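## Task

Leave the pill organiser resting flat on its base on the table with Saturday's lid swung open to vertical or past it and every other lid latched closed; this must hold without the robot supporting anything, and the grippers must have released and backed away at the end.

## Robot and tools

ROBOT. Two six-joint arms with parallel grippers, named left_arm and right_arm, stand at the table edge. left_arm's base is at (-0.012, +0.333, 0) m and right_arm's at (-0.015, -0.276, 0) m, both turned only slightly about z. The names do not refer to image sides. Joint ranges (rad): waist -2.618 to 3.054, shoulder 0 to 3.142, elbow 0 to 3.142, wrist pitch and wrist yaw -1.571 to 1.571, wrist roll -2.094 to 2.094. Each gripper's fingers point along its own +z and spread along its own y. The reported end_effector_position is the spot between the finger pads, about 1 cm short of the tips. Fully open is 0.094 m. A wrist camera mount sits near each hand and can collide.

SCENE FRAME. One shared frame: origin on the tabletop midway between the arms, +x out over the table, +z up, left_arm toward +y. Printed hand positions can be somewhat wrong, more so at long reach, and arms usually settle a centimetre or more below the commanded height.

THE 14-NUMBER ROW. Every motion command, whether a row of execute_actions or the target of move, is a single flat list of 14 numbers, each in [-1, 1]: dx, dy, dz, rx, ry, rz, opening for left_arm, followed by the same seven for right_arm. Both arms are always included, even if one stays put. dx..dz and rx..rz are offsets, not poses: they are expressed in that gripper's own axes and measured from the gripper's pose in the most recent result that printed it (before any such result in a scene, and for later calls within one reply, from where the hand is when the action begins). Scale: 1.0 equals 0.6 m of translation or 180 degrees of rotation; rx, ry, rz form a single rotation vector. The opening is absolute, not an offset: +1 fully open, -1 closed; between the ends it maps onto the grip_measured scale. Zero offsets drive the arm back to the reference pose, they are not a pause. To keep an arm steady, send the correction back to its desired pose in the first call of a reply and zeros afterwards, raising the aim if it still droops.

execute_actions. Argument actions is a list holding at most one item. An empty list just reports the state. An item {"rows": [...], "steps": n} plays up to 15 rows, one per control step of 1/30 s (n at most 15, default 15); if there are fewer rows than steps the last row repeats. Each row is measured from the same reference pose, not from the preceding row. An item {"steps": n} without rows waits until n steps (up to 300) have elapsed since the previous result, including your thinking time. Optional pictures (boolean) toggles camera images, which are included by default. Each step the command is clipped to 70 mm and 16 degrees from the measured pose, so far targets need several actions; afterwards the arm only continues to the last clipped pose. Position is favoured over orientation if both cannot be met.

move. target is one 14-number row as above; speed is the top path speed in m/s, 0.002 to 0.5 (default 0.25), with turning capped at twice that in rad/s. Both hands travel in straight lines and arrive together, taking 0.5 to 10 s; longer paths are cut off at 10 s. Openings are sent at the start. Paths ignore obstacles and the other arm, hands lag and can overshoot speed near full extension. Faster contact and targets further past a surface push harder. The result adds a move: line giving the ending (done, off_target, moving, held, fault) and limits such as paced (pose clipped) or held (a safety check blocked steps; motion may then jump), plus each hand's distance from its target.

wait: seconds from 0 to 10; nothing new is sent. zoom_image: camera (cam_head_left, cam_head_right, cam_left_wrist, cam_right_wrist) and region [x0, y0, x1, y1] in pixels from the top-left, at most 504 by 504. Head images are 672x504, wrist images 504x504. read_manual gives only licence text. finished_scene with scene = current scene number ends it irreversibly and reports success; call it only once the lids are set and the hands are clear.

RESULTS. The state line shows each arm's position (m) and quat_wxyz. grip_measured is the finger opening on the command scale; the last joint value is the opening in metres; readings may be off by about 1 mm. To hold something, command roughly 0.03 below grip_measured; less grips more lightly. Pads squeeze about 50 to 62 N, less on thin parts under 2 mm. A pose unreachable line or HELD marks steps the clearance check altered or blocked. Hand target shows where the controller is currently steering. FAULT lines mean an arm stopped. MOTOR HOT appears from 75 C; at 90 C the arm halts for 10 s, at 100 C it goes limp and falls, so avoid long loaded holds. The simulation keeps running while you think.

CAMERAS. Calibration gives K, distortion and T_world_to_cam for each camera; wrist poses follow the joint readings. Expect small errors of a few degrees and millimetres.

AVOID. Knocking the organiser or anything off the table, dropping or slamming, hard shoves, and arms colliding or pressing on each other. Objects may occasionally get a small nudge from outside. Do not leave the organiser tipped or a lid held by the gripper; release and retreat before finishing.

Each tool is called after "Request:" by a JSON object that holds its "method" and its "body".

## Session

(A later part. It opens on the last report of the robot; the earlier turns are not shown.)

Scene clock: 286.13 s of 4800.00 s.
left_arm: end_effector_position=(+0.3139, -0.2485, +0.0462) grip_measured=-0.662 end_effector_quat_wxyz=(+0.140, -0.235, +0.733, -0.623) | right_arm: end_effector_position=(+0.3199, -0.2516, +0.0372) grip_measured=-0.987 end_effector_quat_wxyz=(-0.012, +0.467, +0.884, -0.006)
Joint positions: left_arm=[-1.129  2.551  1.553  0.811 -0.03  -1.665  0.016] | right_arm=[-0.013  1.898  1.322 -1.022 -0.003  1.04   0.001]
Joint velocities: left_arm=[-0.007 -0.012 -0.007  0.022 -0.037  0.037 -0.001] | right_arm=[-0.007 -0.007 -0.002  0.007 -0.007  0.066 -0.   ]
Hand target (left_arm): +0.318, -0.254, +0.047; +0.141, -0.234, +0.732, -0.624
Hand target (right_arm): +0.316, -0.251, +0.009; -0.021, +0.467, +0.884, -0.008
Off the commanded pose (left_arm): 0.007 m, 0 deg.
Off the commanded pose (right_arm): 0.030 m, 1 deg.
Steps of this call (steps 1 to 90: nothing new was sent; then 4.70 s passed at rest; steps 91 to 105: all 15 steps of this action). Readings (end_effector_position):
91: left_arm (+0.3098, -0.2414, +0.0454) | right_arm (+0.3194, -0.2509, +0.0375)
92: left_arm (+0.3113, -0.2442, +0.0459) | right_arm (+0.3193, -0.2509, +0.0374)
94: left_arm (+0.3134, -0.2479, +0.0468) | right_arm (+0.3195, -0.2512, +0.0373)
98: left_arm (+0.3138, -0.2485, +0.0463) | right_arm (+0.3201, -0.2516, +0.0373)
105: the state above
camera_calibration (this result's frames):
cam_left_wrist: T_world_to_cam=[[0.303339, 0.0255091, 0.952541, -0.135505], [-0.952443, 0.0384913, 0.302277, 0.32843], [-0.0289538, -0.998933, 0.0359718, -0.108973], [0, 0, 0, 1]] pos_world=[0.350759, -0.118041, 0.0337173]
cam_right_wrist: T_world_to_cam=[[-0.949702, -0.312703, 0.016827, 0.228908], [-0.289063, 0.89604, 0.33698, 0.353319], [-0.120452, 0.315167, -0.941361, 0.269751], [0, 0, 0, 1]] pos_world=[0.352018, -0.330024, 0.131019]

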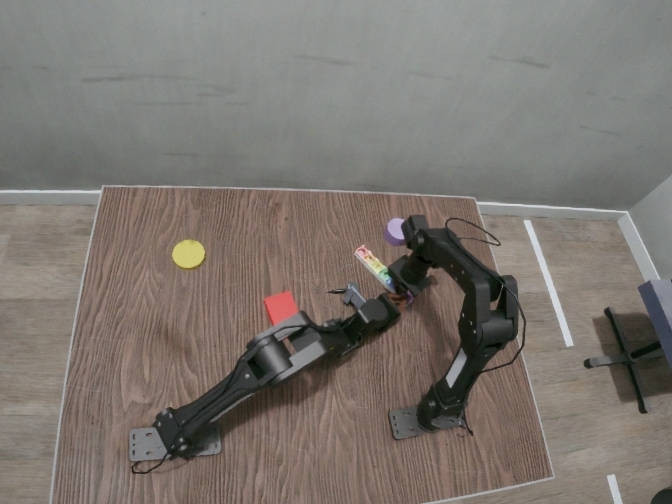

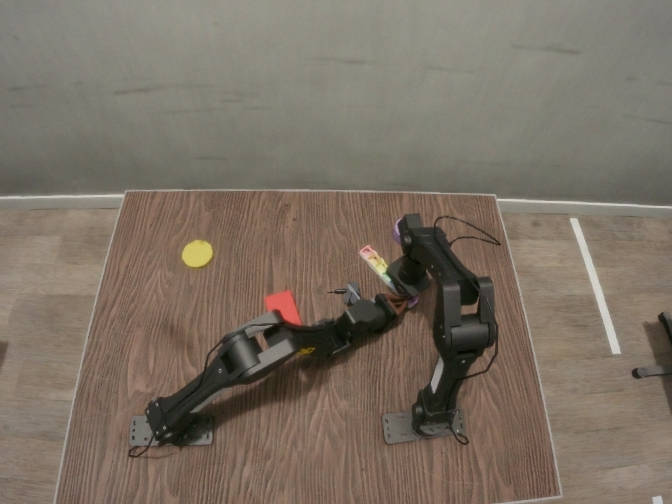

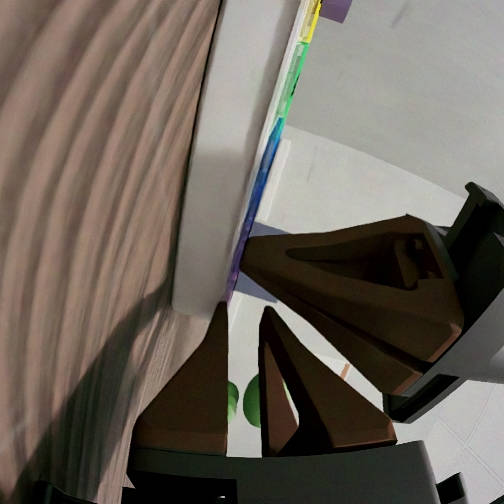

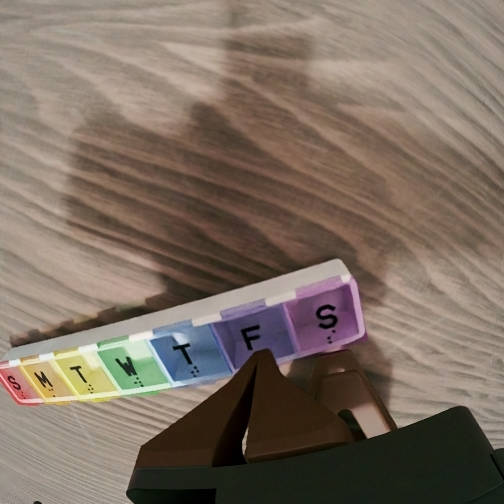

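Request:
{"method": "execute_actions", "body": {"actions": [{"rows":[[0,0,-0.018,0,0,0,-0.66, 0,0,0.05,0,0,0,-1],[0,0,-0.018,0,0,0,-0.66, 0,0,0.05,0,0,0,-1],[0,0,-0.018,0,0,0,-0.66, 0,0,0.05,0,0,0,-1],[0,0,-0.018,0,0,0,-0.66, 0,0,0.05,0,0,0,-1],[0,0,-0.018,0,0,0,-0.66, 0,0,0.05,0,0,0,-1],[0,0,-0.018,0,0,0,-0.53, 0,0,0.05,0,0,0,-1]],"steps":15}]}}

Request:
{"method": "zoom_image", "body": {"camera": "cam_right_wrist", "region": [210, 250, 410, 420]}}

Request:
{"method": "zoom_image", "body": {"camera": "cam_left_wrist", "region": [170, 200, 310, 340]}}

Scene clock: 293.53 s of 4800.00 s.
left_arm: end_effector_position=(+0.3110, -0.2434, +0.0476) grip_measured=-0.532 end_effector_quat_wxyz=(+0.141, -0.233, +0.727, -0.630) | right_arm: end_effector_position=(+0.3199, -0.2516, +0.0372) grip_measured=-0.987 end_effector_quat_wxyz=(-0.008, +0.467, +0.884, -0.003)
Joint positions: left_arm=[-1.129  2.541  1.514  0.86  -0.03  -1.665  0.022] | right_arm=[-0.013  1.889  1.31  -1.009 -0.003  1.04   0.001]
Joint velocities: left_arm=[ 0.007 -0.002 -0.007  0.081  0.007 -0.022 -0.001] | right_arm=[-0.017 -0.027 -0.012  0.022  0.007  0.037  0.   ]
Hand target (left_arm): +0.309, -0.240, +0.048; +0.140, -0.235, +0.733, -0.623
Hand target (right_arm): +0.317, -0.251, +0.009; -0.014, +0.467, +0.884, -0.007
Off the commanded pose (left_arm): 0.005 m, 1 deg.
Off the commanded pose (right_arm): 0.030 m, 1 deg.
Steps of this call (steps 1 to 90: nothing new was sent; then 3.90 s passed at rest; steps 91 to 105: all 15 steps of this action). Readings (end_effector_position):
91: left_arm (+0.3134, -0.2477, +0.0457) | right_arm (+0.3201, -0.2516, +0.0374)
92: left_arm (+0.3126, -0.2462, +0.0462) | right_arm (+0.3199, -0.2516, +0.0372)
94: left_arm (+0.3116, -0.2444, +0.0467) | right_arm (+0.3199, -0.2516, +0.0372)
98: left_arm (+0.3112, -0.2436, +0.0474) | right_arm (+0.3199, -0.2516, +0.0372)
105: the state above
camera_calibration (this result's frames):
cam_left_wrist: T_world_to_cam=[[0.29474, 0.0419866, 0.954655, -0.129531], [-0.955129, 0.0435637, 0.29297, 0.327643], [-0.0292875, -0.998168, 0.0529425, -0.104486], [0, 0, 0, 1]] pos_world=[0.348059, -0.113129, 0.0331994]
cam_right_wrist: T_world_to_cam=[[-0.949821, -0.312711, 0.00721725, 0.229316], [-0.292386, 0.895812, 0.334709, 0.354429], [-0.111132, 0.315804, -0.942294, 0.26692], [0, 0, 0, 1]] pos_world=[0.351102, -0.330087, 0.131231]

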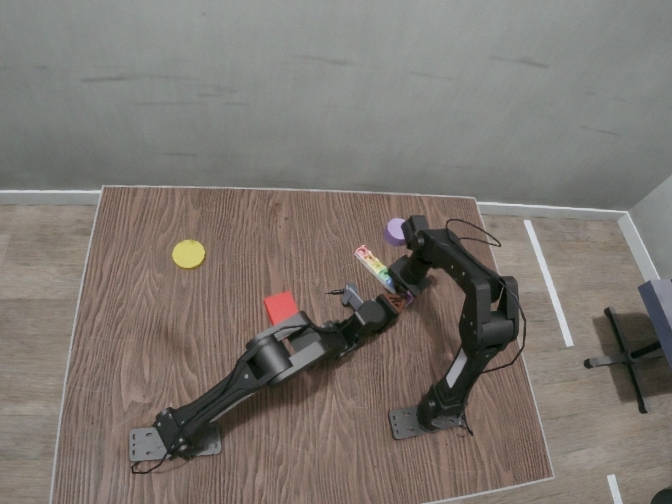

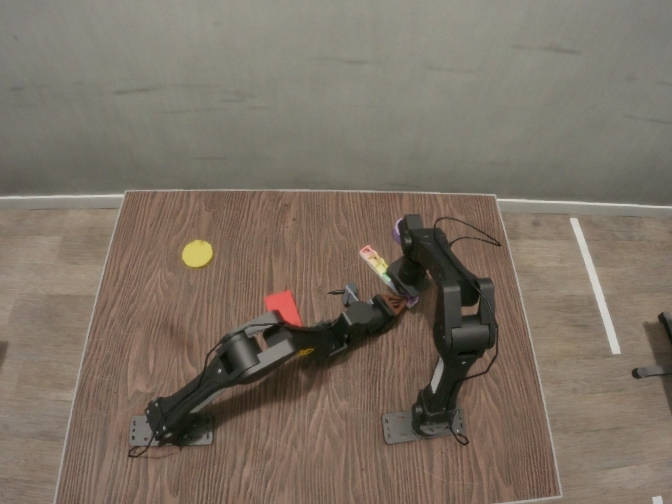

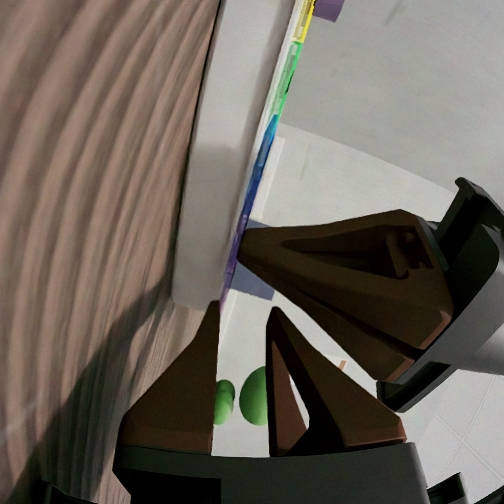

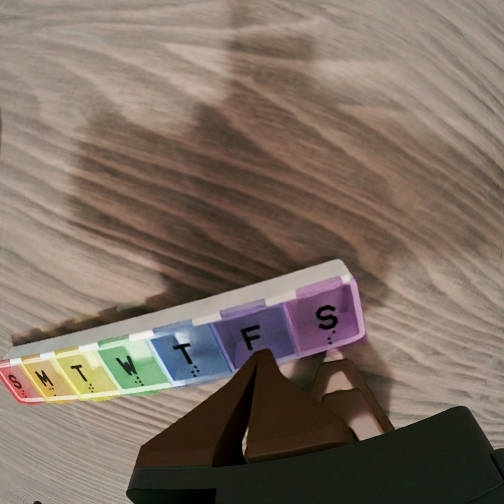

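Region (210, 250, 410, 420) of cam_right_wrist's 504x504 image, scaled by 2.520, with more detail than that image has; it fills the top 428 rows of this view, and the rest is white.

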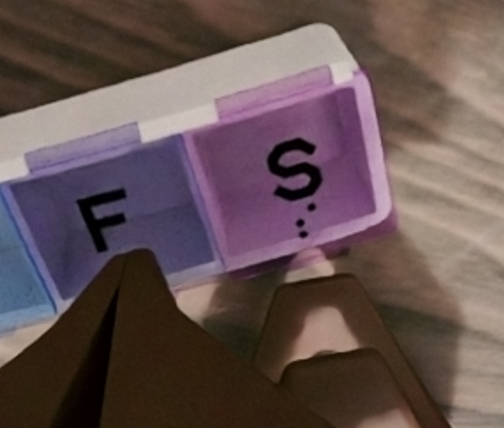

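Region (170, 200, 310, 340) of cam_left_wrist's 504x504 image, scaled by 3.600, with more detail than that image has.

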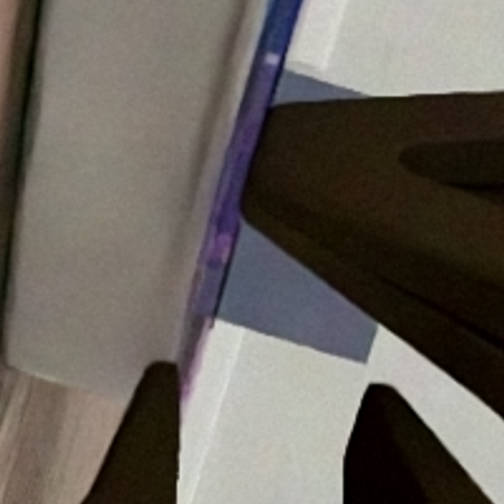

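Request:
{"method": "execute_actions", "body": {"actions": [{"rows":[[0,0,0.03,0,0,0,-0.53, 0,0,0.05,0,0,0,-1]],"steps":15}]}}

Request:
{"method": "zoom_image", "body": {"camera": "cam_right_wrist", "region": [210, 250, 410, 420]}}

Request:
{"method": "zoom_image", "body": {"camera": "cam_left_wrist", "region": [170, 200, 310, 340]}}

Scene clock: 297.37 s of 4800.00 s.
left_arm: end_effector_position=(+0.3168, -0.2535, +0.0493) grip_measured=-0.532 end_effector_quat_wxyz=(+0.142, -0.233, +0.723, -0.635) | right_arm: end_effector_position=(+0.3231, -0.2533, +0.0371) grip_measured=-0.987 end_effector_quat_wxyz=(+0.003, +0.467, +0.884, -0.003)
Joint positions: left_arm=[-1.129  2.576  1.583  0.839 -0.031 -1.667  0.022] | right_arm=[-0.013  1.882  1.301 -0.987  0.008  1.04   0.001]
Joint velocities: left_arm=[-0.017  0.002  0.002 -0.037  0.022  0.007  0.   ] | right_arm=[ 0.007 -0.002 -0.007  0.037 -0.007 -0.037 -0.   ]
Hand target (left_arm): +0.320, -0.258, +0.044; +0.141, -0.233, +0.727, -0.630
Hand target (right_arm): +0.318, -0.251, +0.009; -0.009, +0.467, +0.884, -0.004
Off the commanded pose (left_arm): 0.008 m, 1 deg.
Off the commanded pose (right_arm): 0.030 m, 1 deg.
Steps of this call (steps 1 to 90: nothing new was sent; then 0.33 s passed at rest; steps 91 to 105: all 15 steps of this action). Readings (end_effector_position):
91: left_arm (+0.3118, -0.2446, +0.0481) | right_arm (+0.3200, -0.2516, +0.0372)
92: left_arm (+0.3136, -0.2479, +0.0487) | right_arm (+0.3200, -0.2516, +0.0372)
94: left_arm (+0.3158, -0.2519, +0.0494) | right_arm (+0.3217, -0.2526, +0.0371)
98: left_arm (+0.3167, -0.2534, +0.0494) | right_arm (+0.3230, -0.2533, +0.0371)
105: the state above
camera_calibration (this result's frames):
cam_left_wrist: T_world_to_cam=[[0.289883, 0.0538189, 0.955548, -0.12788], [-0.956635, 0.0461179, 0.287616, 0.334439], [-0.0285887, -0.997485, 0.0648539, -0.115174], [0, 0, 0, 1]] pos_world=[0.353714, -0.123425, 0.0334749]
cam_right_wrist: T_world_to_cam=[[-0.949775, -0.312795, -0.00926793, 0.232295], [-0.299182, 0.898959, 0.319941, 0.360495], [-0.0917446, 0.306645, -0.947392, 0.259326], [0, 0, 0, 1]] pos_world=[0.352273, -0.330931, 0.132499]

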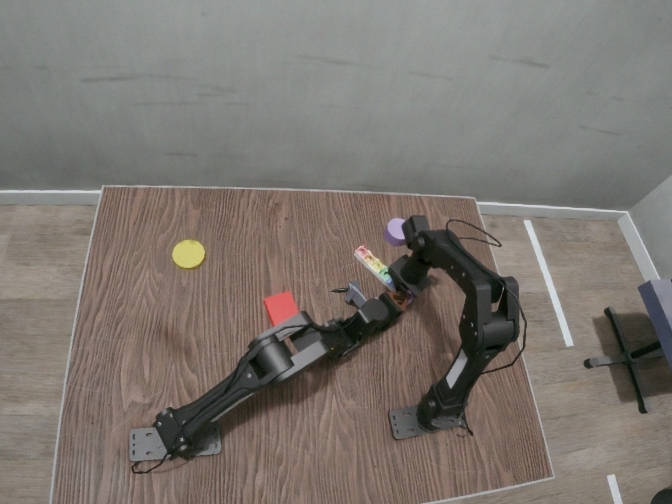

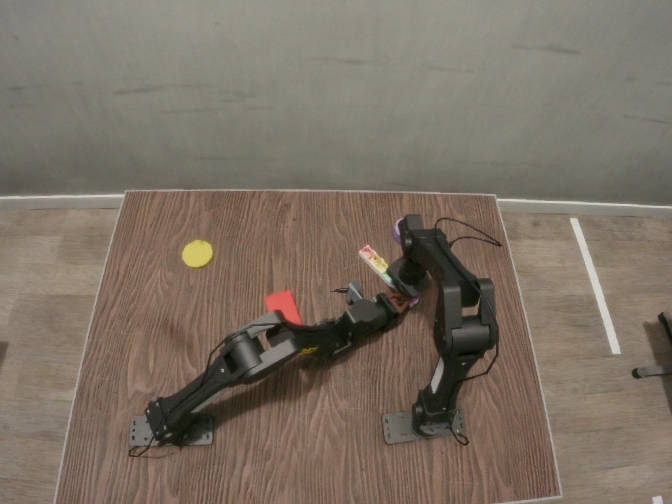

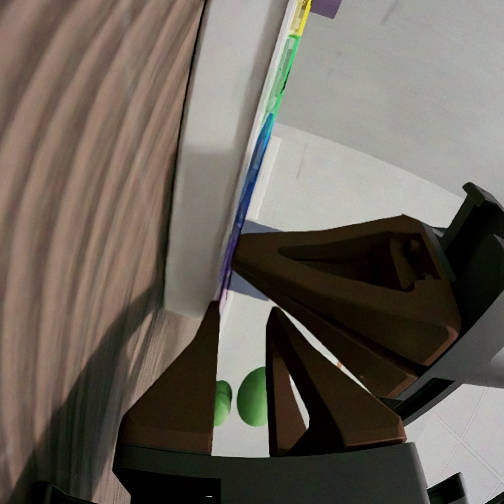

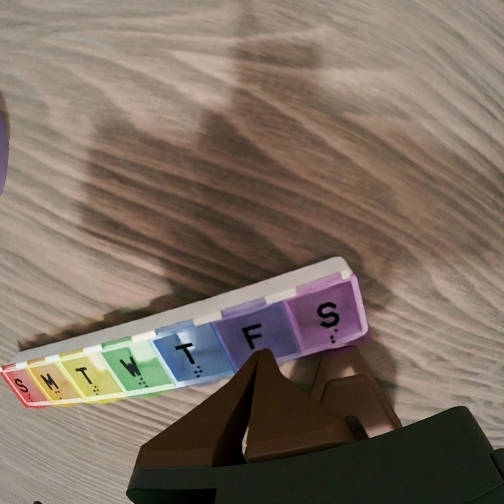

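Region (210, 250, 410, 420) of cam_right_wrist's 504x504 image, scaled by 2.520, with more detail than that image has; it fills the top 428 rows of this view, and the rest is white.

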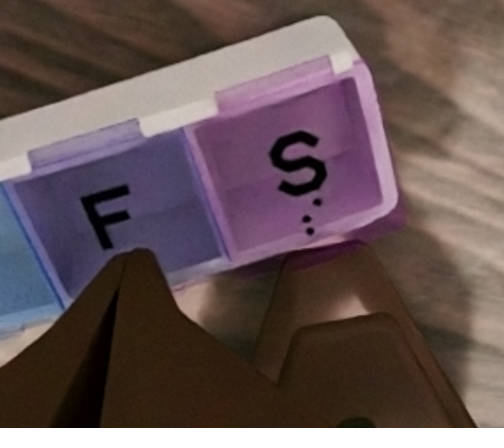

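Region (170, 200, 310, 340) of cam_left_wrist's 504x504 image, scaled by 3.600, with more detail than that image has.

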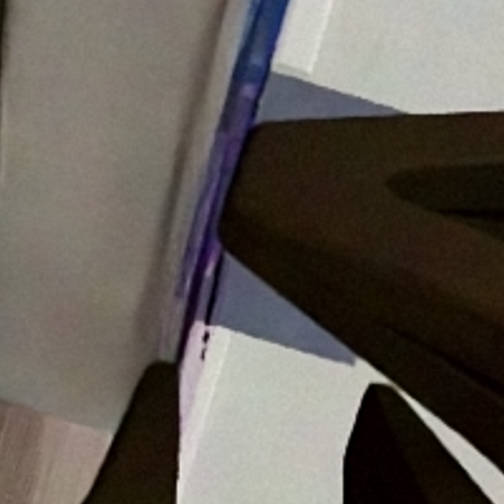

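Request:
{"method": "move", "body": {"target": [0,-0.01,0.01,0.005,0,0,-0.53, 0,0.006,0.03,0.085,0,0,-1], "speed": 0.05}}

Request:
{"method": "zoom_image", "body": {"camera": "cam_right_wrist", "region": [210, 230, 430, 420]}}

Request:
{"method": "zoom_image", "body": {"camera": "cam_left_wrist", "region": [170, 200, 310, 340]}}

Scene clock: 311.70 s of 4800.00 s.
left_arm: end_effector_position=(+0.3168, -0.2535, +0.0495) grip_measured=-0.532 end_effector_quat_wxyz=(+0.142, -0.233, +0.723, -0.635) | right_arm: end_effector_position=(+0.3250, -0.2529, +0.0397) grip_measured=-0.987 end_effector_quat_wxyz=(-0.048, +0.464, +0.878, -0.108)
Joint positions: left_arm=[-1.129  2.576  1.583  0.84  -0.031 -1.667  0.022] | right_arm=[ 0.047  2.077  1.565 -1.264  0.121  1.113  0.001]
Joint velocities: left_arm=[ 0.007 -0.007 -0.002 -0.007 -0.022 -0.11  -0.   ] | right_arm=[ 0.007 -0.012  0.037  0.037  0.037 -0.037  0.001]
Hand target (left_arm): +0.320, -0.259, +0.054; +0.144, -0.232, +0.718, -0.640
Hand target (right_arm): +0.326, -0.252, +0.021; -0.058, +0.462, +0.877, -0.121
Off the commanded pose (left_arm): 0.008 m, 1 deg.
Off the commanded pose (right_arm): 0.021 m, 2 deg.
After step 90, 8.43 s passed at rest.
move: off_target (right_arm)
camera_calibration (this result's frames):
cam_left_wrist: T_world_to_cam=[[0.289771, 0.0547406, 0.955529, -0.127811], [-0.956682, 0.0459407, 0.287489, 0.33443], [-0.0281604, -0.997443, 0.0656816, -0.115341], [0, 0, 0, 1]] pos_world=[0.353731, -0.123414, 0.0335576]
cam_right_wrist: T_world_to_cam=[[-0.930687, -0.297154, 0.213356, 0.223192], [-0.243919, 0.938745, 0.243438, 0.354957], [-0.272625, 0.174523, -0.946159, 0.287114], [0, 0, 0, 1]] pos_world=[0.372578, -0.317, 0.137626]

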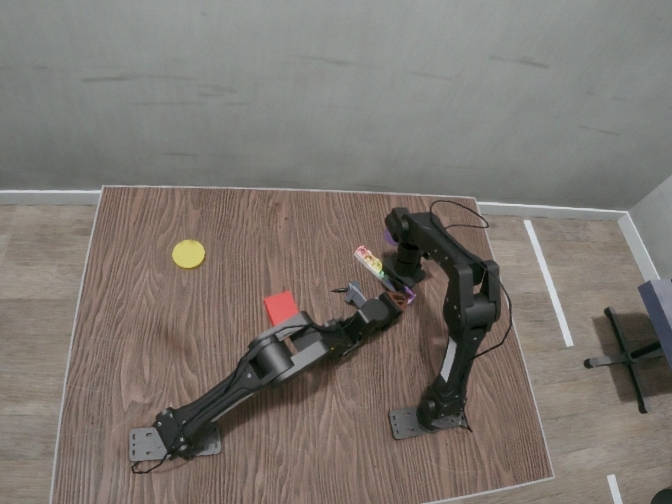

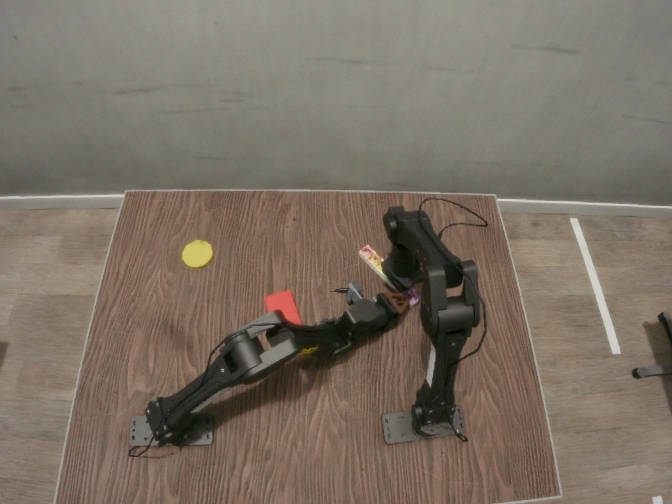

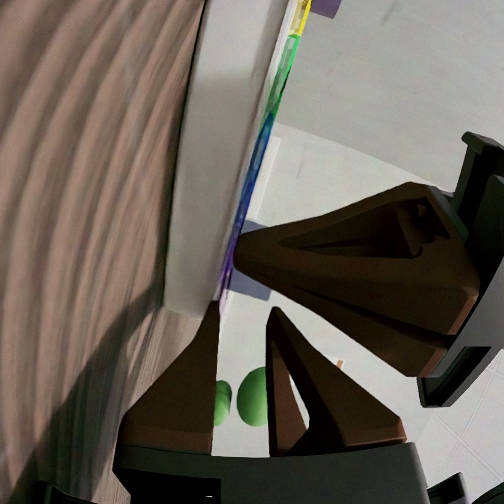

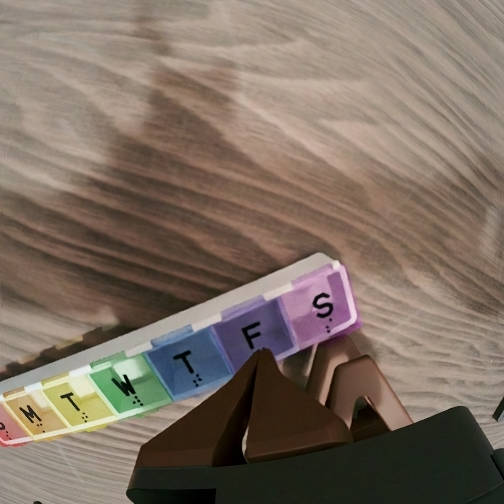

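Region (210, 230, 430, 420) of cam_right_wrist's 504x504 image, scaled by 2.291, with more detail than that image has; it fills the top 435 rows of this view, and the rest is white.

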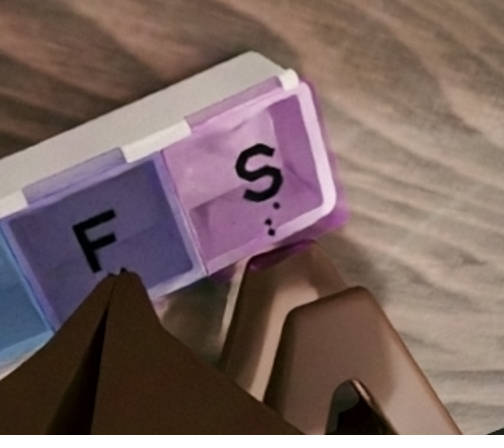

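Region (170, 200, 310, 340) of cam_left_wrist's 504x504 image, scaled by 3.600, with more detail than that image has.

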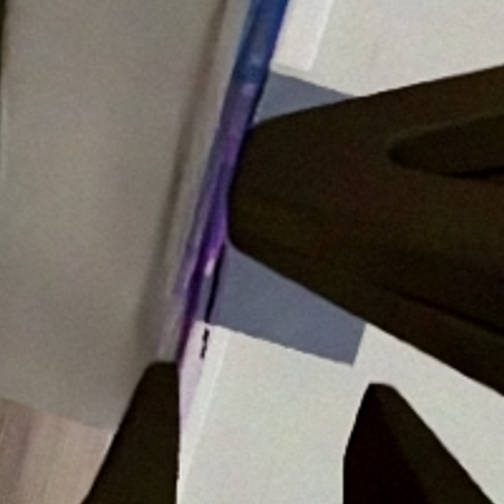

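Request:
{"method": "execute_actions", "body": {"actions": [{"rows":[[0,-0.08,0.015,0.07,0,0,-0.53, 0,0,0.08,0,0,0,-1]],"steps":10}]}}

Request:
{"method": "zoom_image", "body": {"camera": "cam_right_wrist", "region": [210, 230, 430, 420]}}

Request:
{"method": "zoom_image", "body": {"camera": "cam_left_wrist", "region": [150, 190, 310, 350]}}

Scene clock: 315.80 s of 4800.00 s.
left_arm: end_effector_position=(+0.3207, -0.2589, +0.0643) grip_measured=-0.532 end_effector_quat_wxyz=(+0.153, -0.223, +0.681, -0.681) | right_arm: end_effector_position=(+0.3240, -0.2531, +0.0381) grip_measured=-0.987 end_effector_quat_wxyz=(-0.027, +0.463, +0.881, -0.093)
Joint positions: left_arm=[-1.129  2.633  1.617  0.99  -0.036 -1.668  0.022] | right_arm=[ 0.047  2.024  1.488 -1.186  0.122  1.105  0.001]
Joint velocities: left_arm=[-0.002  0.051  0.022  0.066 -0.066  0.022  0.   ] | right_arm=[-0.012 -0.012 -0.007  0.066 -0.051 -0.081 -0.001]
Hand target (left_arm): +0.327, -0.263, +0.095; +0.166, -0.215, +0.649, -0.710
Hand target (right_arm): +0.313, -0.259, -0.003; -0.050, +0.464, +0.878, -0.109
Off the commanded pose (left_arm): 0.033 m, 5 deg.
Off the commanded pose (right_arm): 0.046 m, 3 deg.
Steps of this call (steps 1 to 90: nothing new was sent; then 0.77 s passed at rest; steps 91 to 100: all 10 steps of this action). Readings (end_effector_position):
91: left_arm (+0.3172, -0.2539, +0.0524) | right_arm (+0.3240, -0.2531, +0.0385)
92: left_arm (+0.3179, -0.2547, +0.0565) | right_arm (+0.3240, -0.2531, +0.0385)
94: left_arm (+0.3193, -0.2565, +0.0616) | right_arm (+0.3240, -0.2531, +0.0382)
98: left_arm (+0.3206, -0.2587, +0.0644) | right_arm (+0.3240, -0.2531, +0.0382)
100: the state above
camera_calibration (this result's frames):
cam_left_wrist: T_world_to_cam=[[0.230253, 0.163736, 0.959257, -0.0957812], [-0.972636, 0.0701548, 0.221489, 0.349756], [-0.0310308, -0.984007, 0.175408, -0.124262], [0, 0, 0, 1]] pos_world=[0.358383, -0.131129, 0.0362082]
cam_right_wrist: T_world_to_cam=[[-0.938295, -0.305635, 0.161835, 0.22483], [-0.263702, 0.935042, 0.236977, 0.361071], [-0.223751, 0.179678, -0.957941, 0.271311], [0, 0, 0, 1]] pos_world=[0.366878, -0.317649, 0.137949]

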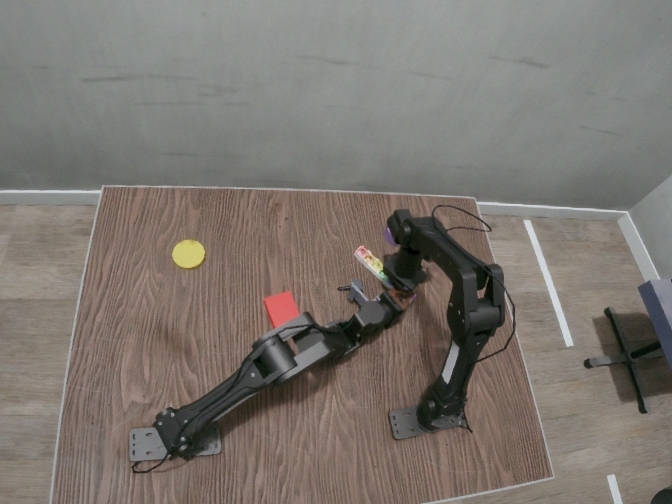

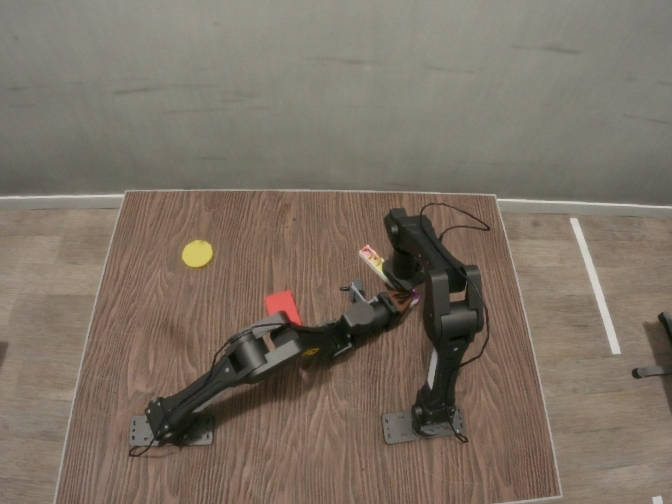

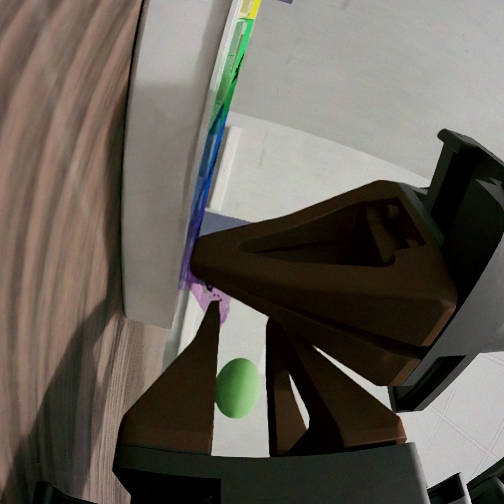

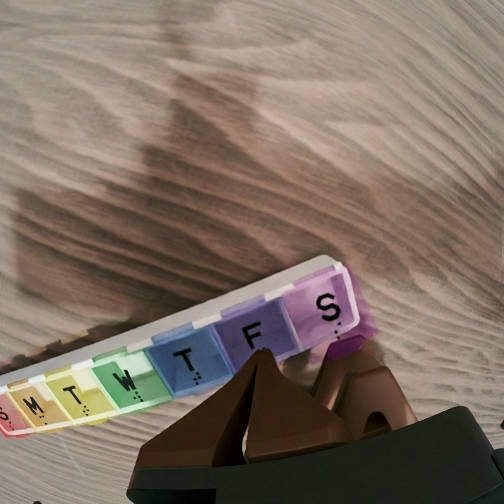

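Region (210, 230, 430, 420) of cam_right_wrist's 504x504 image, scaled by 2.291, with more detail than that image has; it fills the top 435 rows of this view, and the rest is white.

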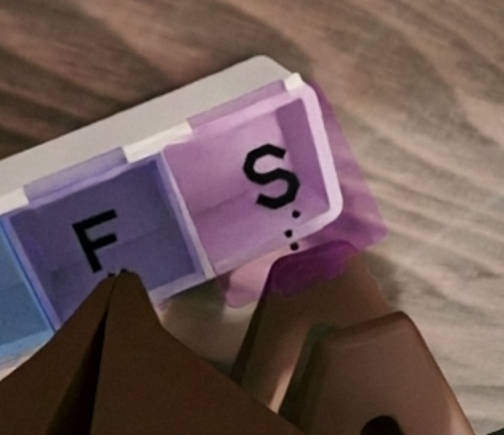

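Region (150, 190, 310, 350) of cam_left_wrist's 504x504 image, scaled by 3.150, with more detail than that image has.

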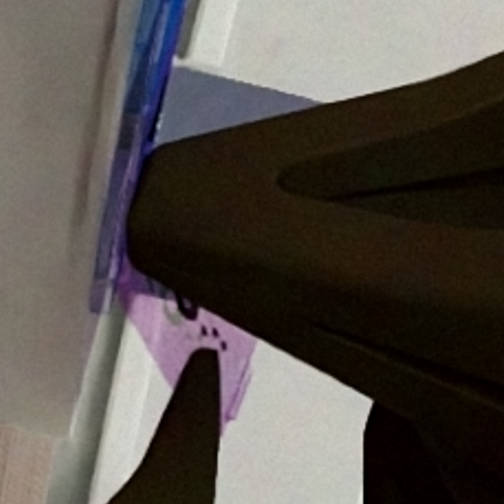

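Request:
{"method": "move", "body": {"target": [0,-0.02,0.005,0.02,0,0,-0.53, -0.008,0.06,-0.045,0,0,0,-1], "speed": 0.08}}

Request:
{"method": "move", "body": {"target": [0,-0.02,0.005,0.02,0,0,-0.53, 0,0,0.07,0,0,0,-1], "speed": 0.06}}

Request:
{"method": "zoom_image", "body": {"camera": "cam_right_wrist", "region": [220, 200, 480, 420]}}

Request:
{"method": "zoom_image", "body": {"camera": "cam_left_wrist", "region": [150, 190, 310, 350]}}

Scene clock: 324.47 s of 4800.00 s.
left_arm: end_effector_position=(+0.3202, -0.2586, +0.0631) grip_measured=-0.532 end_effector_quat_wxyz=(+0.152, -0.222, +0.673, -0.689) | right_arm: end_effector_position=(+0.3541, -0.2373, +0.0490) grip_measured=-0.987 end_effector_quat_wxyz=(-0.034, +0.462, +0.881, -0.098)
Joint positions: left_arm=[-1.129  2.649  1.618  1.027 -0.034 -1.672  0.022] | right_arm=[ 0.077  2.155  1.73  -1.318  0.117  1.135  0.001]
Joint velocities: left_arm=[-0.002 -0.012 -0.012 -0.081 -0.066  0.007 -0.001] | right_arm=[ 0.007 -0.007 -0.012 -0.066 -0.022 -0.007  0.   ]
Hand target (left_arm): +0.323, -0.261, +0.076; +0.159, -0.217, +0.659, -0.702
Hand target (right_arm): +0.359, -0.234, +0.059; -0.026, +0.463, +0.881, -0.093
Off the commanded pose (left_arm): 0.014 m, 2 deg.
Off the commanded pose (right_arm): 0.011 m, 1 deg.
After step 90, 4.53 s passed at rest.
move: off_target (left_arm, right_arm)
camera_calibration (this result's frames):
cam_left_wrist: T_world_to_cam=[[0.224296, 0.183931, 0.957006, -0.0872237], [-0.973939, 0.0762356, 0.213612, 0.352005], [-0.0336681, -0.979978, 0.196237, -0.123122], [0, 0, 0, 1]] pos_world=[0.35825, -0.131449, 0.0324421]
cam_right_wrist: T_world_to_cam=[[-0.935212, -0.305387, 0.179211, 0.254247], [-0.259716, 0.935631, 0.239045, 0.350246], [-0.240676, 0.177014, -0.954328, 0.290848], [0, 0, 0, 1]] pos_world=[0.39874, -0.301541, 0.148276]

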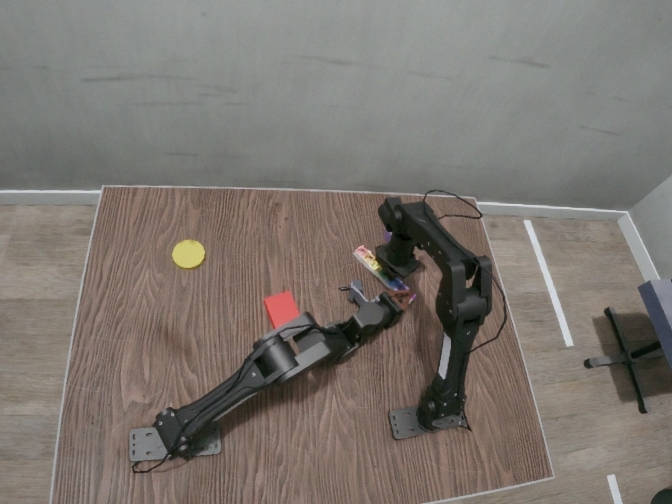

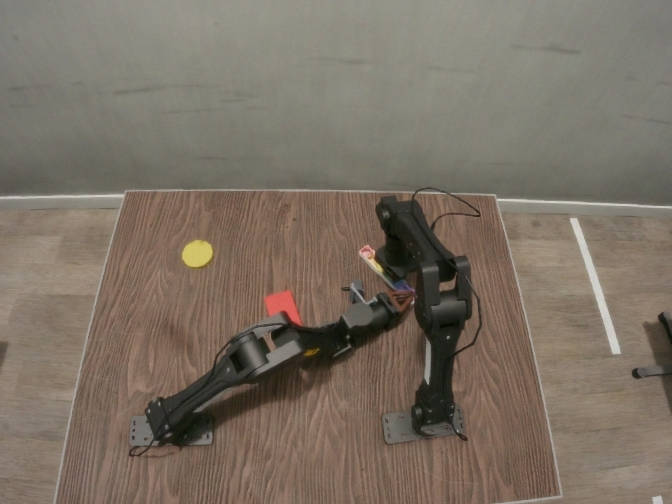

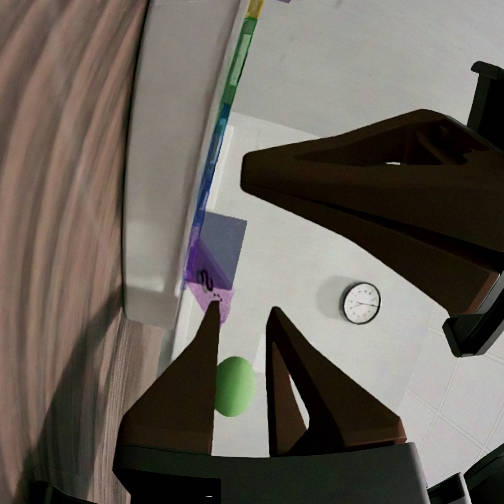

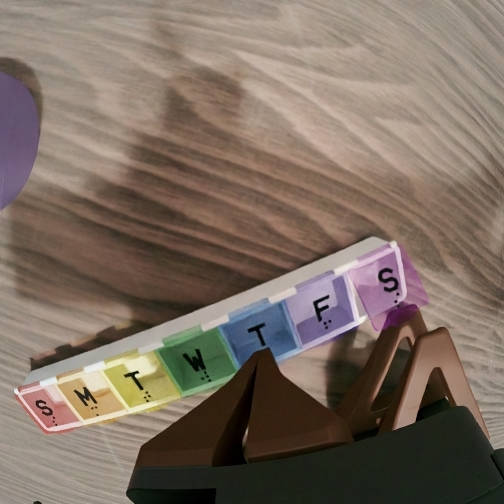

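Scene clock: 325.40 s of 4800.00 s.
left_arm: end_effector_position=(+0.3198, -0.2579, +0.0655) grip_measured=-0.532 end_effector_quat_wxyz=(+0.152, -0.220, +0.662, -0.700) | right_arm: end_effector_position=(+0.3510, -0.2378, +0.0397) grip_measured=-0.987 end_effector_quat_wxyz=(-0.023, +0.460, +0.883, -0.090)
Joint positions: left_arm=[-1.129  2.662  1.618  1.069 -0.034 -1.677  0.022] | right_arm=[ 0.077  2.123  1.646 -1.239  0.117  1.127  0.001]
Joint velocities: left_arm=[ 0.012 -0.017  0.002 -0.095 -0.051 -0.007  0.001] | right_arm=[-0.007  0.007 -0.002 -0.081  0.066  0.037  0.   ]
Hand target (left_arm): +0.322, -0.260, +0.075; +0.159, -0.216, +0.651, -0.710
Hand target (right_arm): +0.346, -0.243, +0.010; -0.035, +0.462, +0.881, -0.099
Off the commanded pose (left_arm): 0.010 m, 2 deg.
Off the commanded pose (right_arm): 0.032 m, 2 deg.
move: off_target (right_arm)
camera_calibration (this result's frames):
cam_left_wrist: T_world_to_cam=[[0.214737, 0.211272, 0.953547, -0.0792205], [-0.976015, 0.0822337, 0.201577, 0.354079], [-0.0358262, -0.973962, 0.223863, -0.122506], [0, 0, 0, 1]] pos_world=[0.358209, -0.131696, 0.0315909]
cam_right_wrist: T_world_to_cam=[[-0.937354, -0.312925, 0.153121, 0.252842], [-0.272572, 0.932475, 0.237056, 0.35597], [-0.216962, 0.180469, -0.959353, 0.273984], [0, 0, 0, 1]] pos_world=[0.393474, -0.302258, 0.139747]

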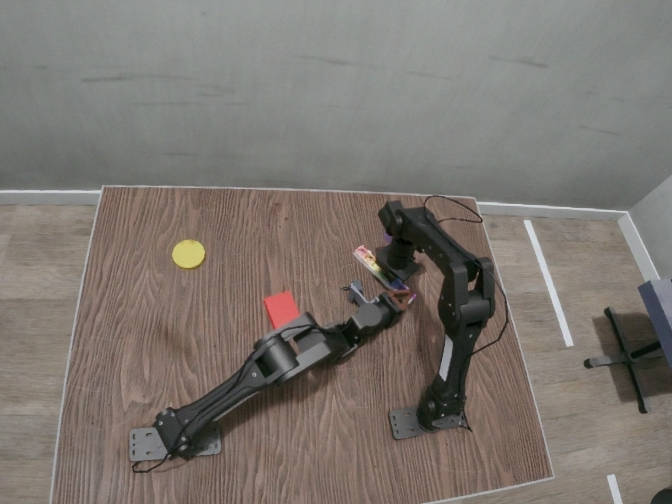

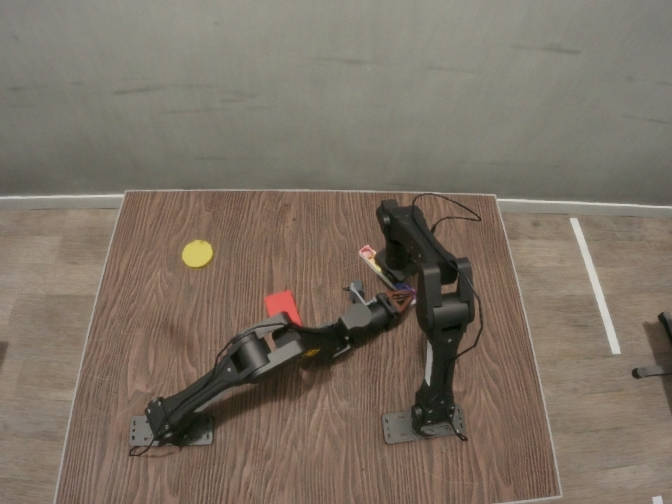

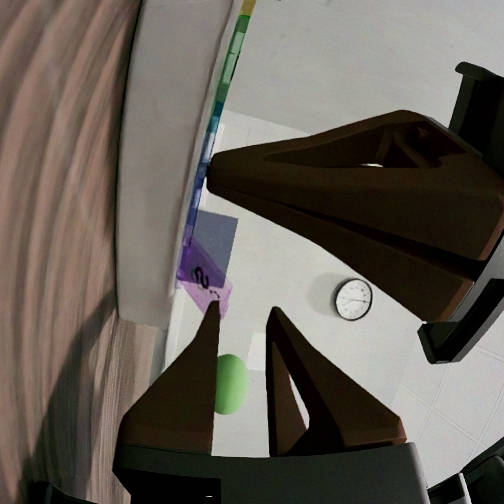

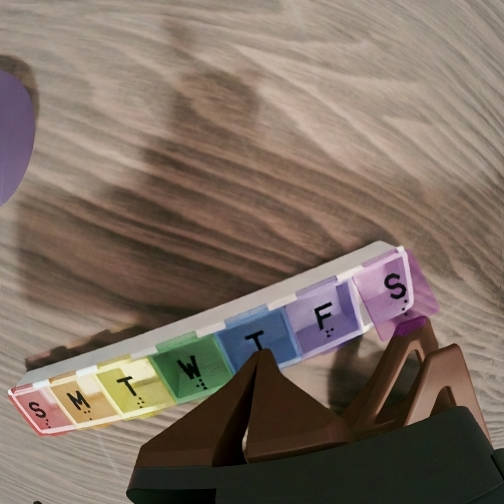

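Region (220, 200, 480, 420) of cam_right_wrist's 504x504 image, scaled by 1.938, with more detail than that image has; it fills the top 426 rows of this view, and the rest is white.

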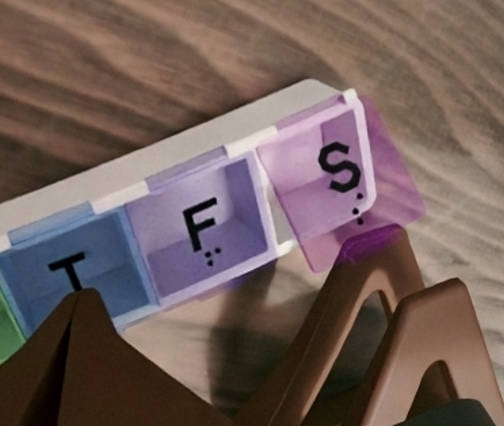

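Region (150, 190, 310, 350) of cam_left_wrist's 504x504 image, scaled by 3.150, with more detail than that image has.

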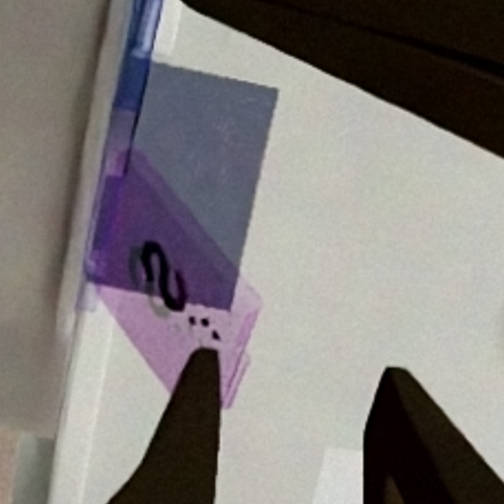

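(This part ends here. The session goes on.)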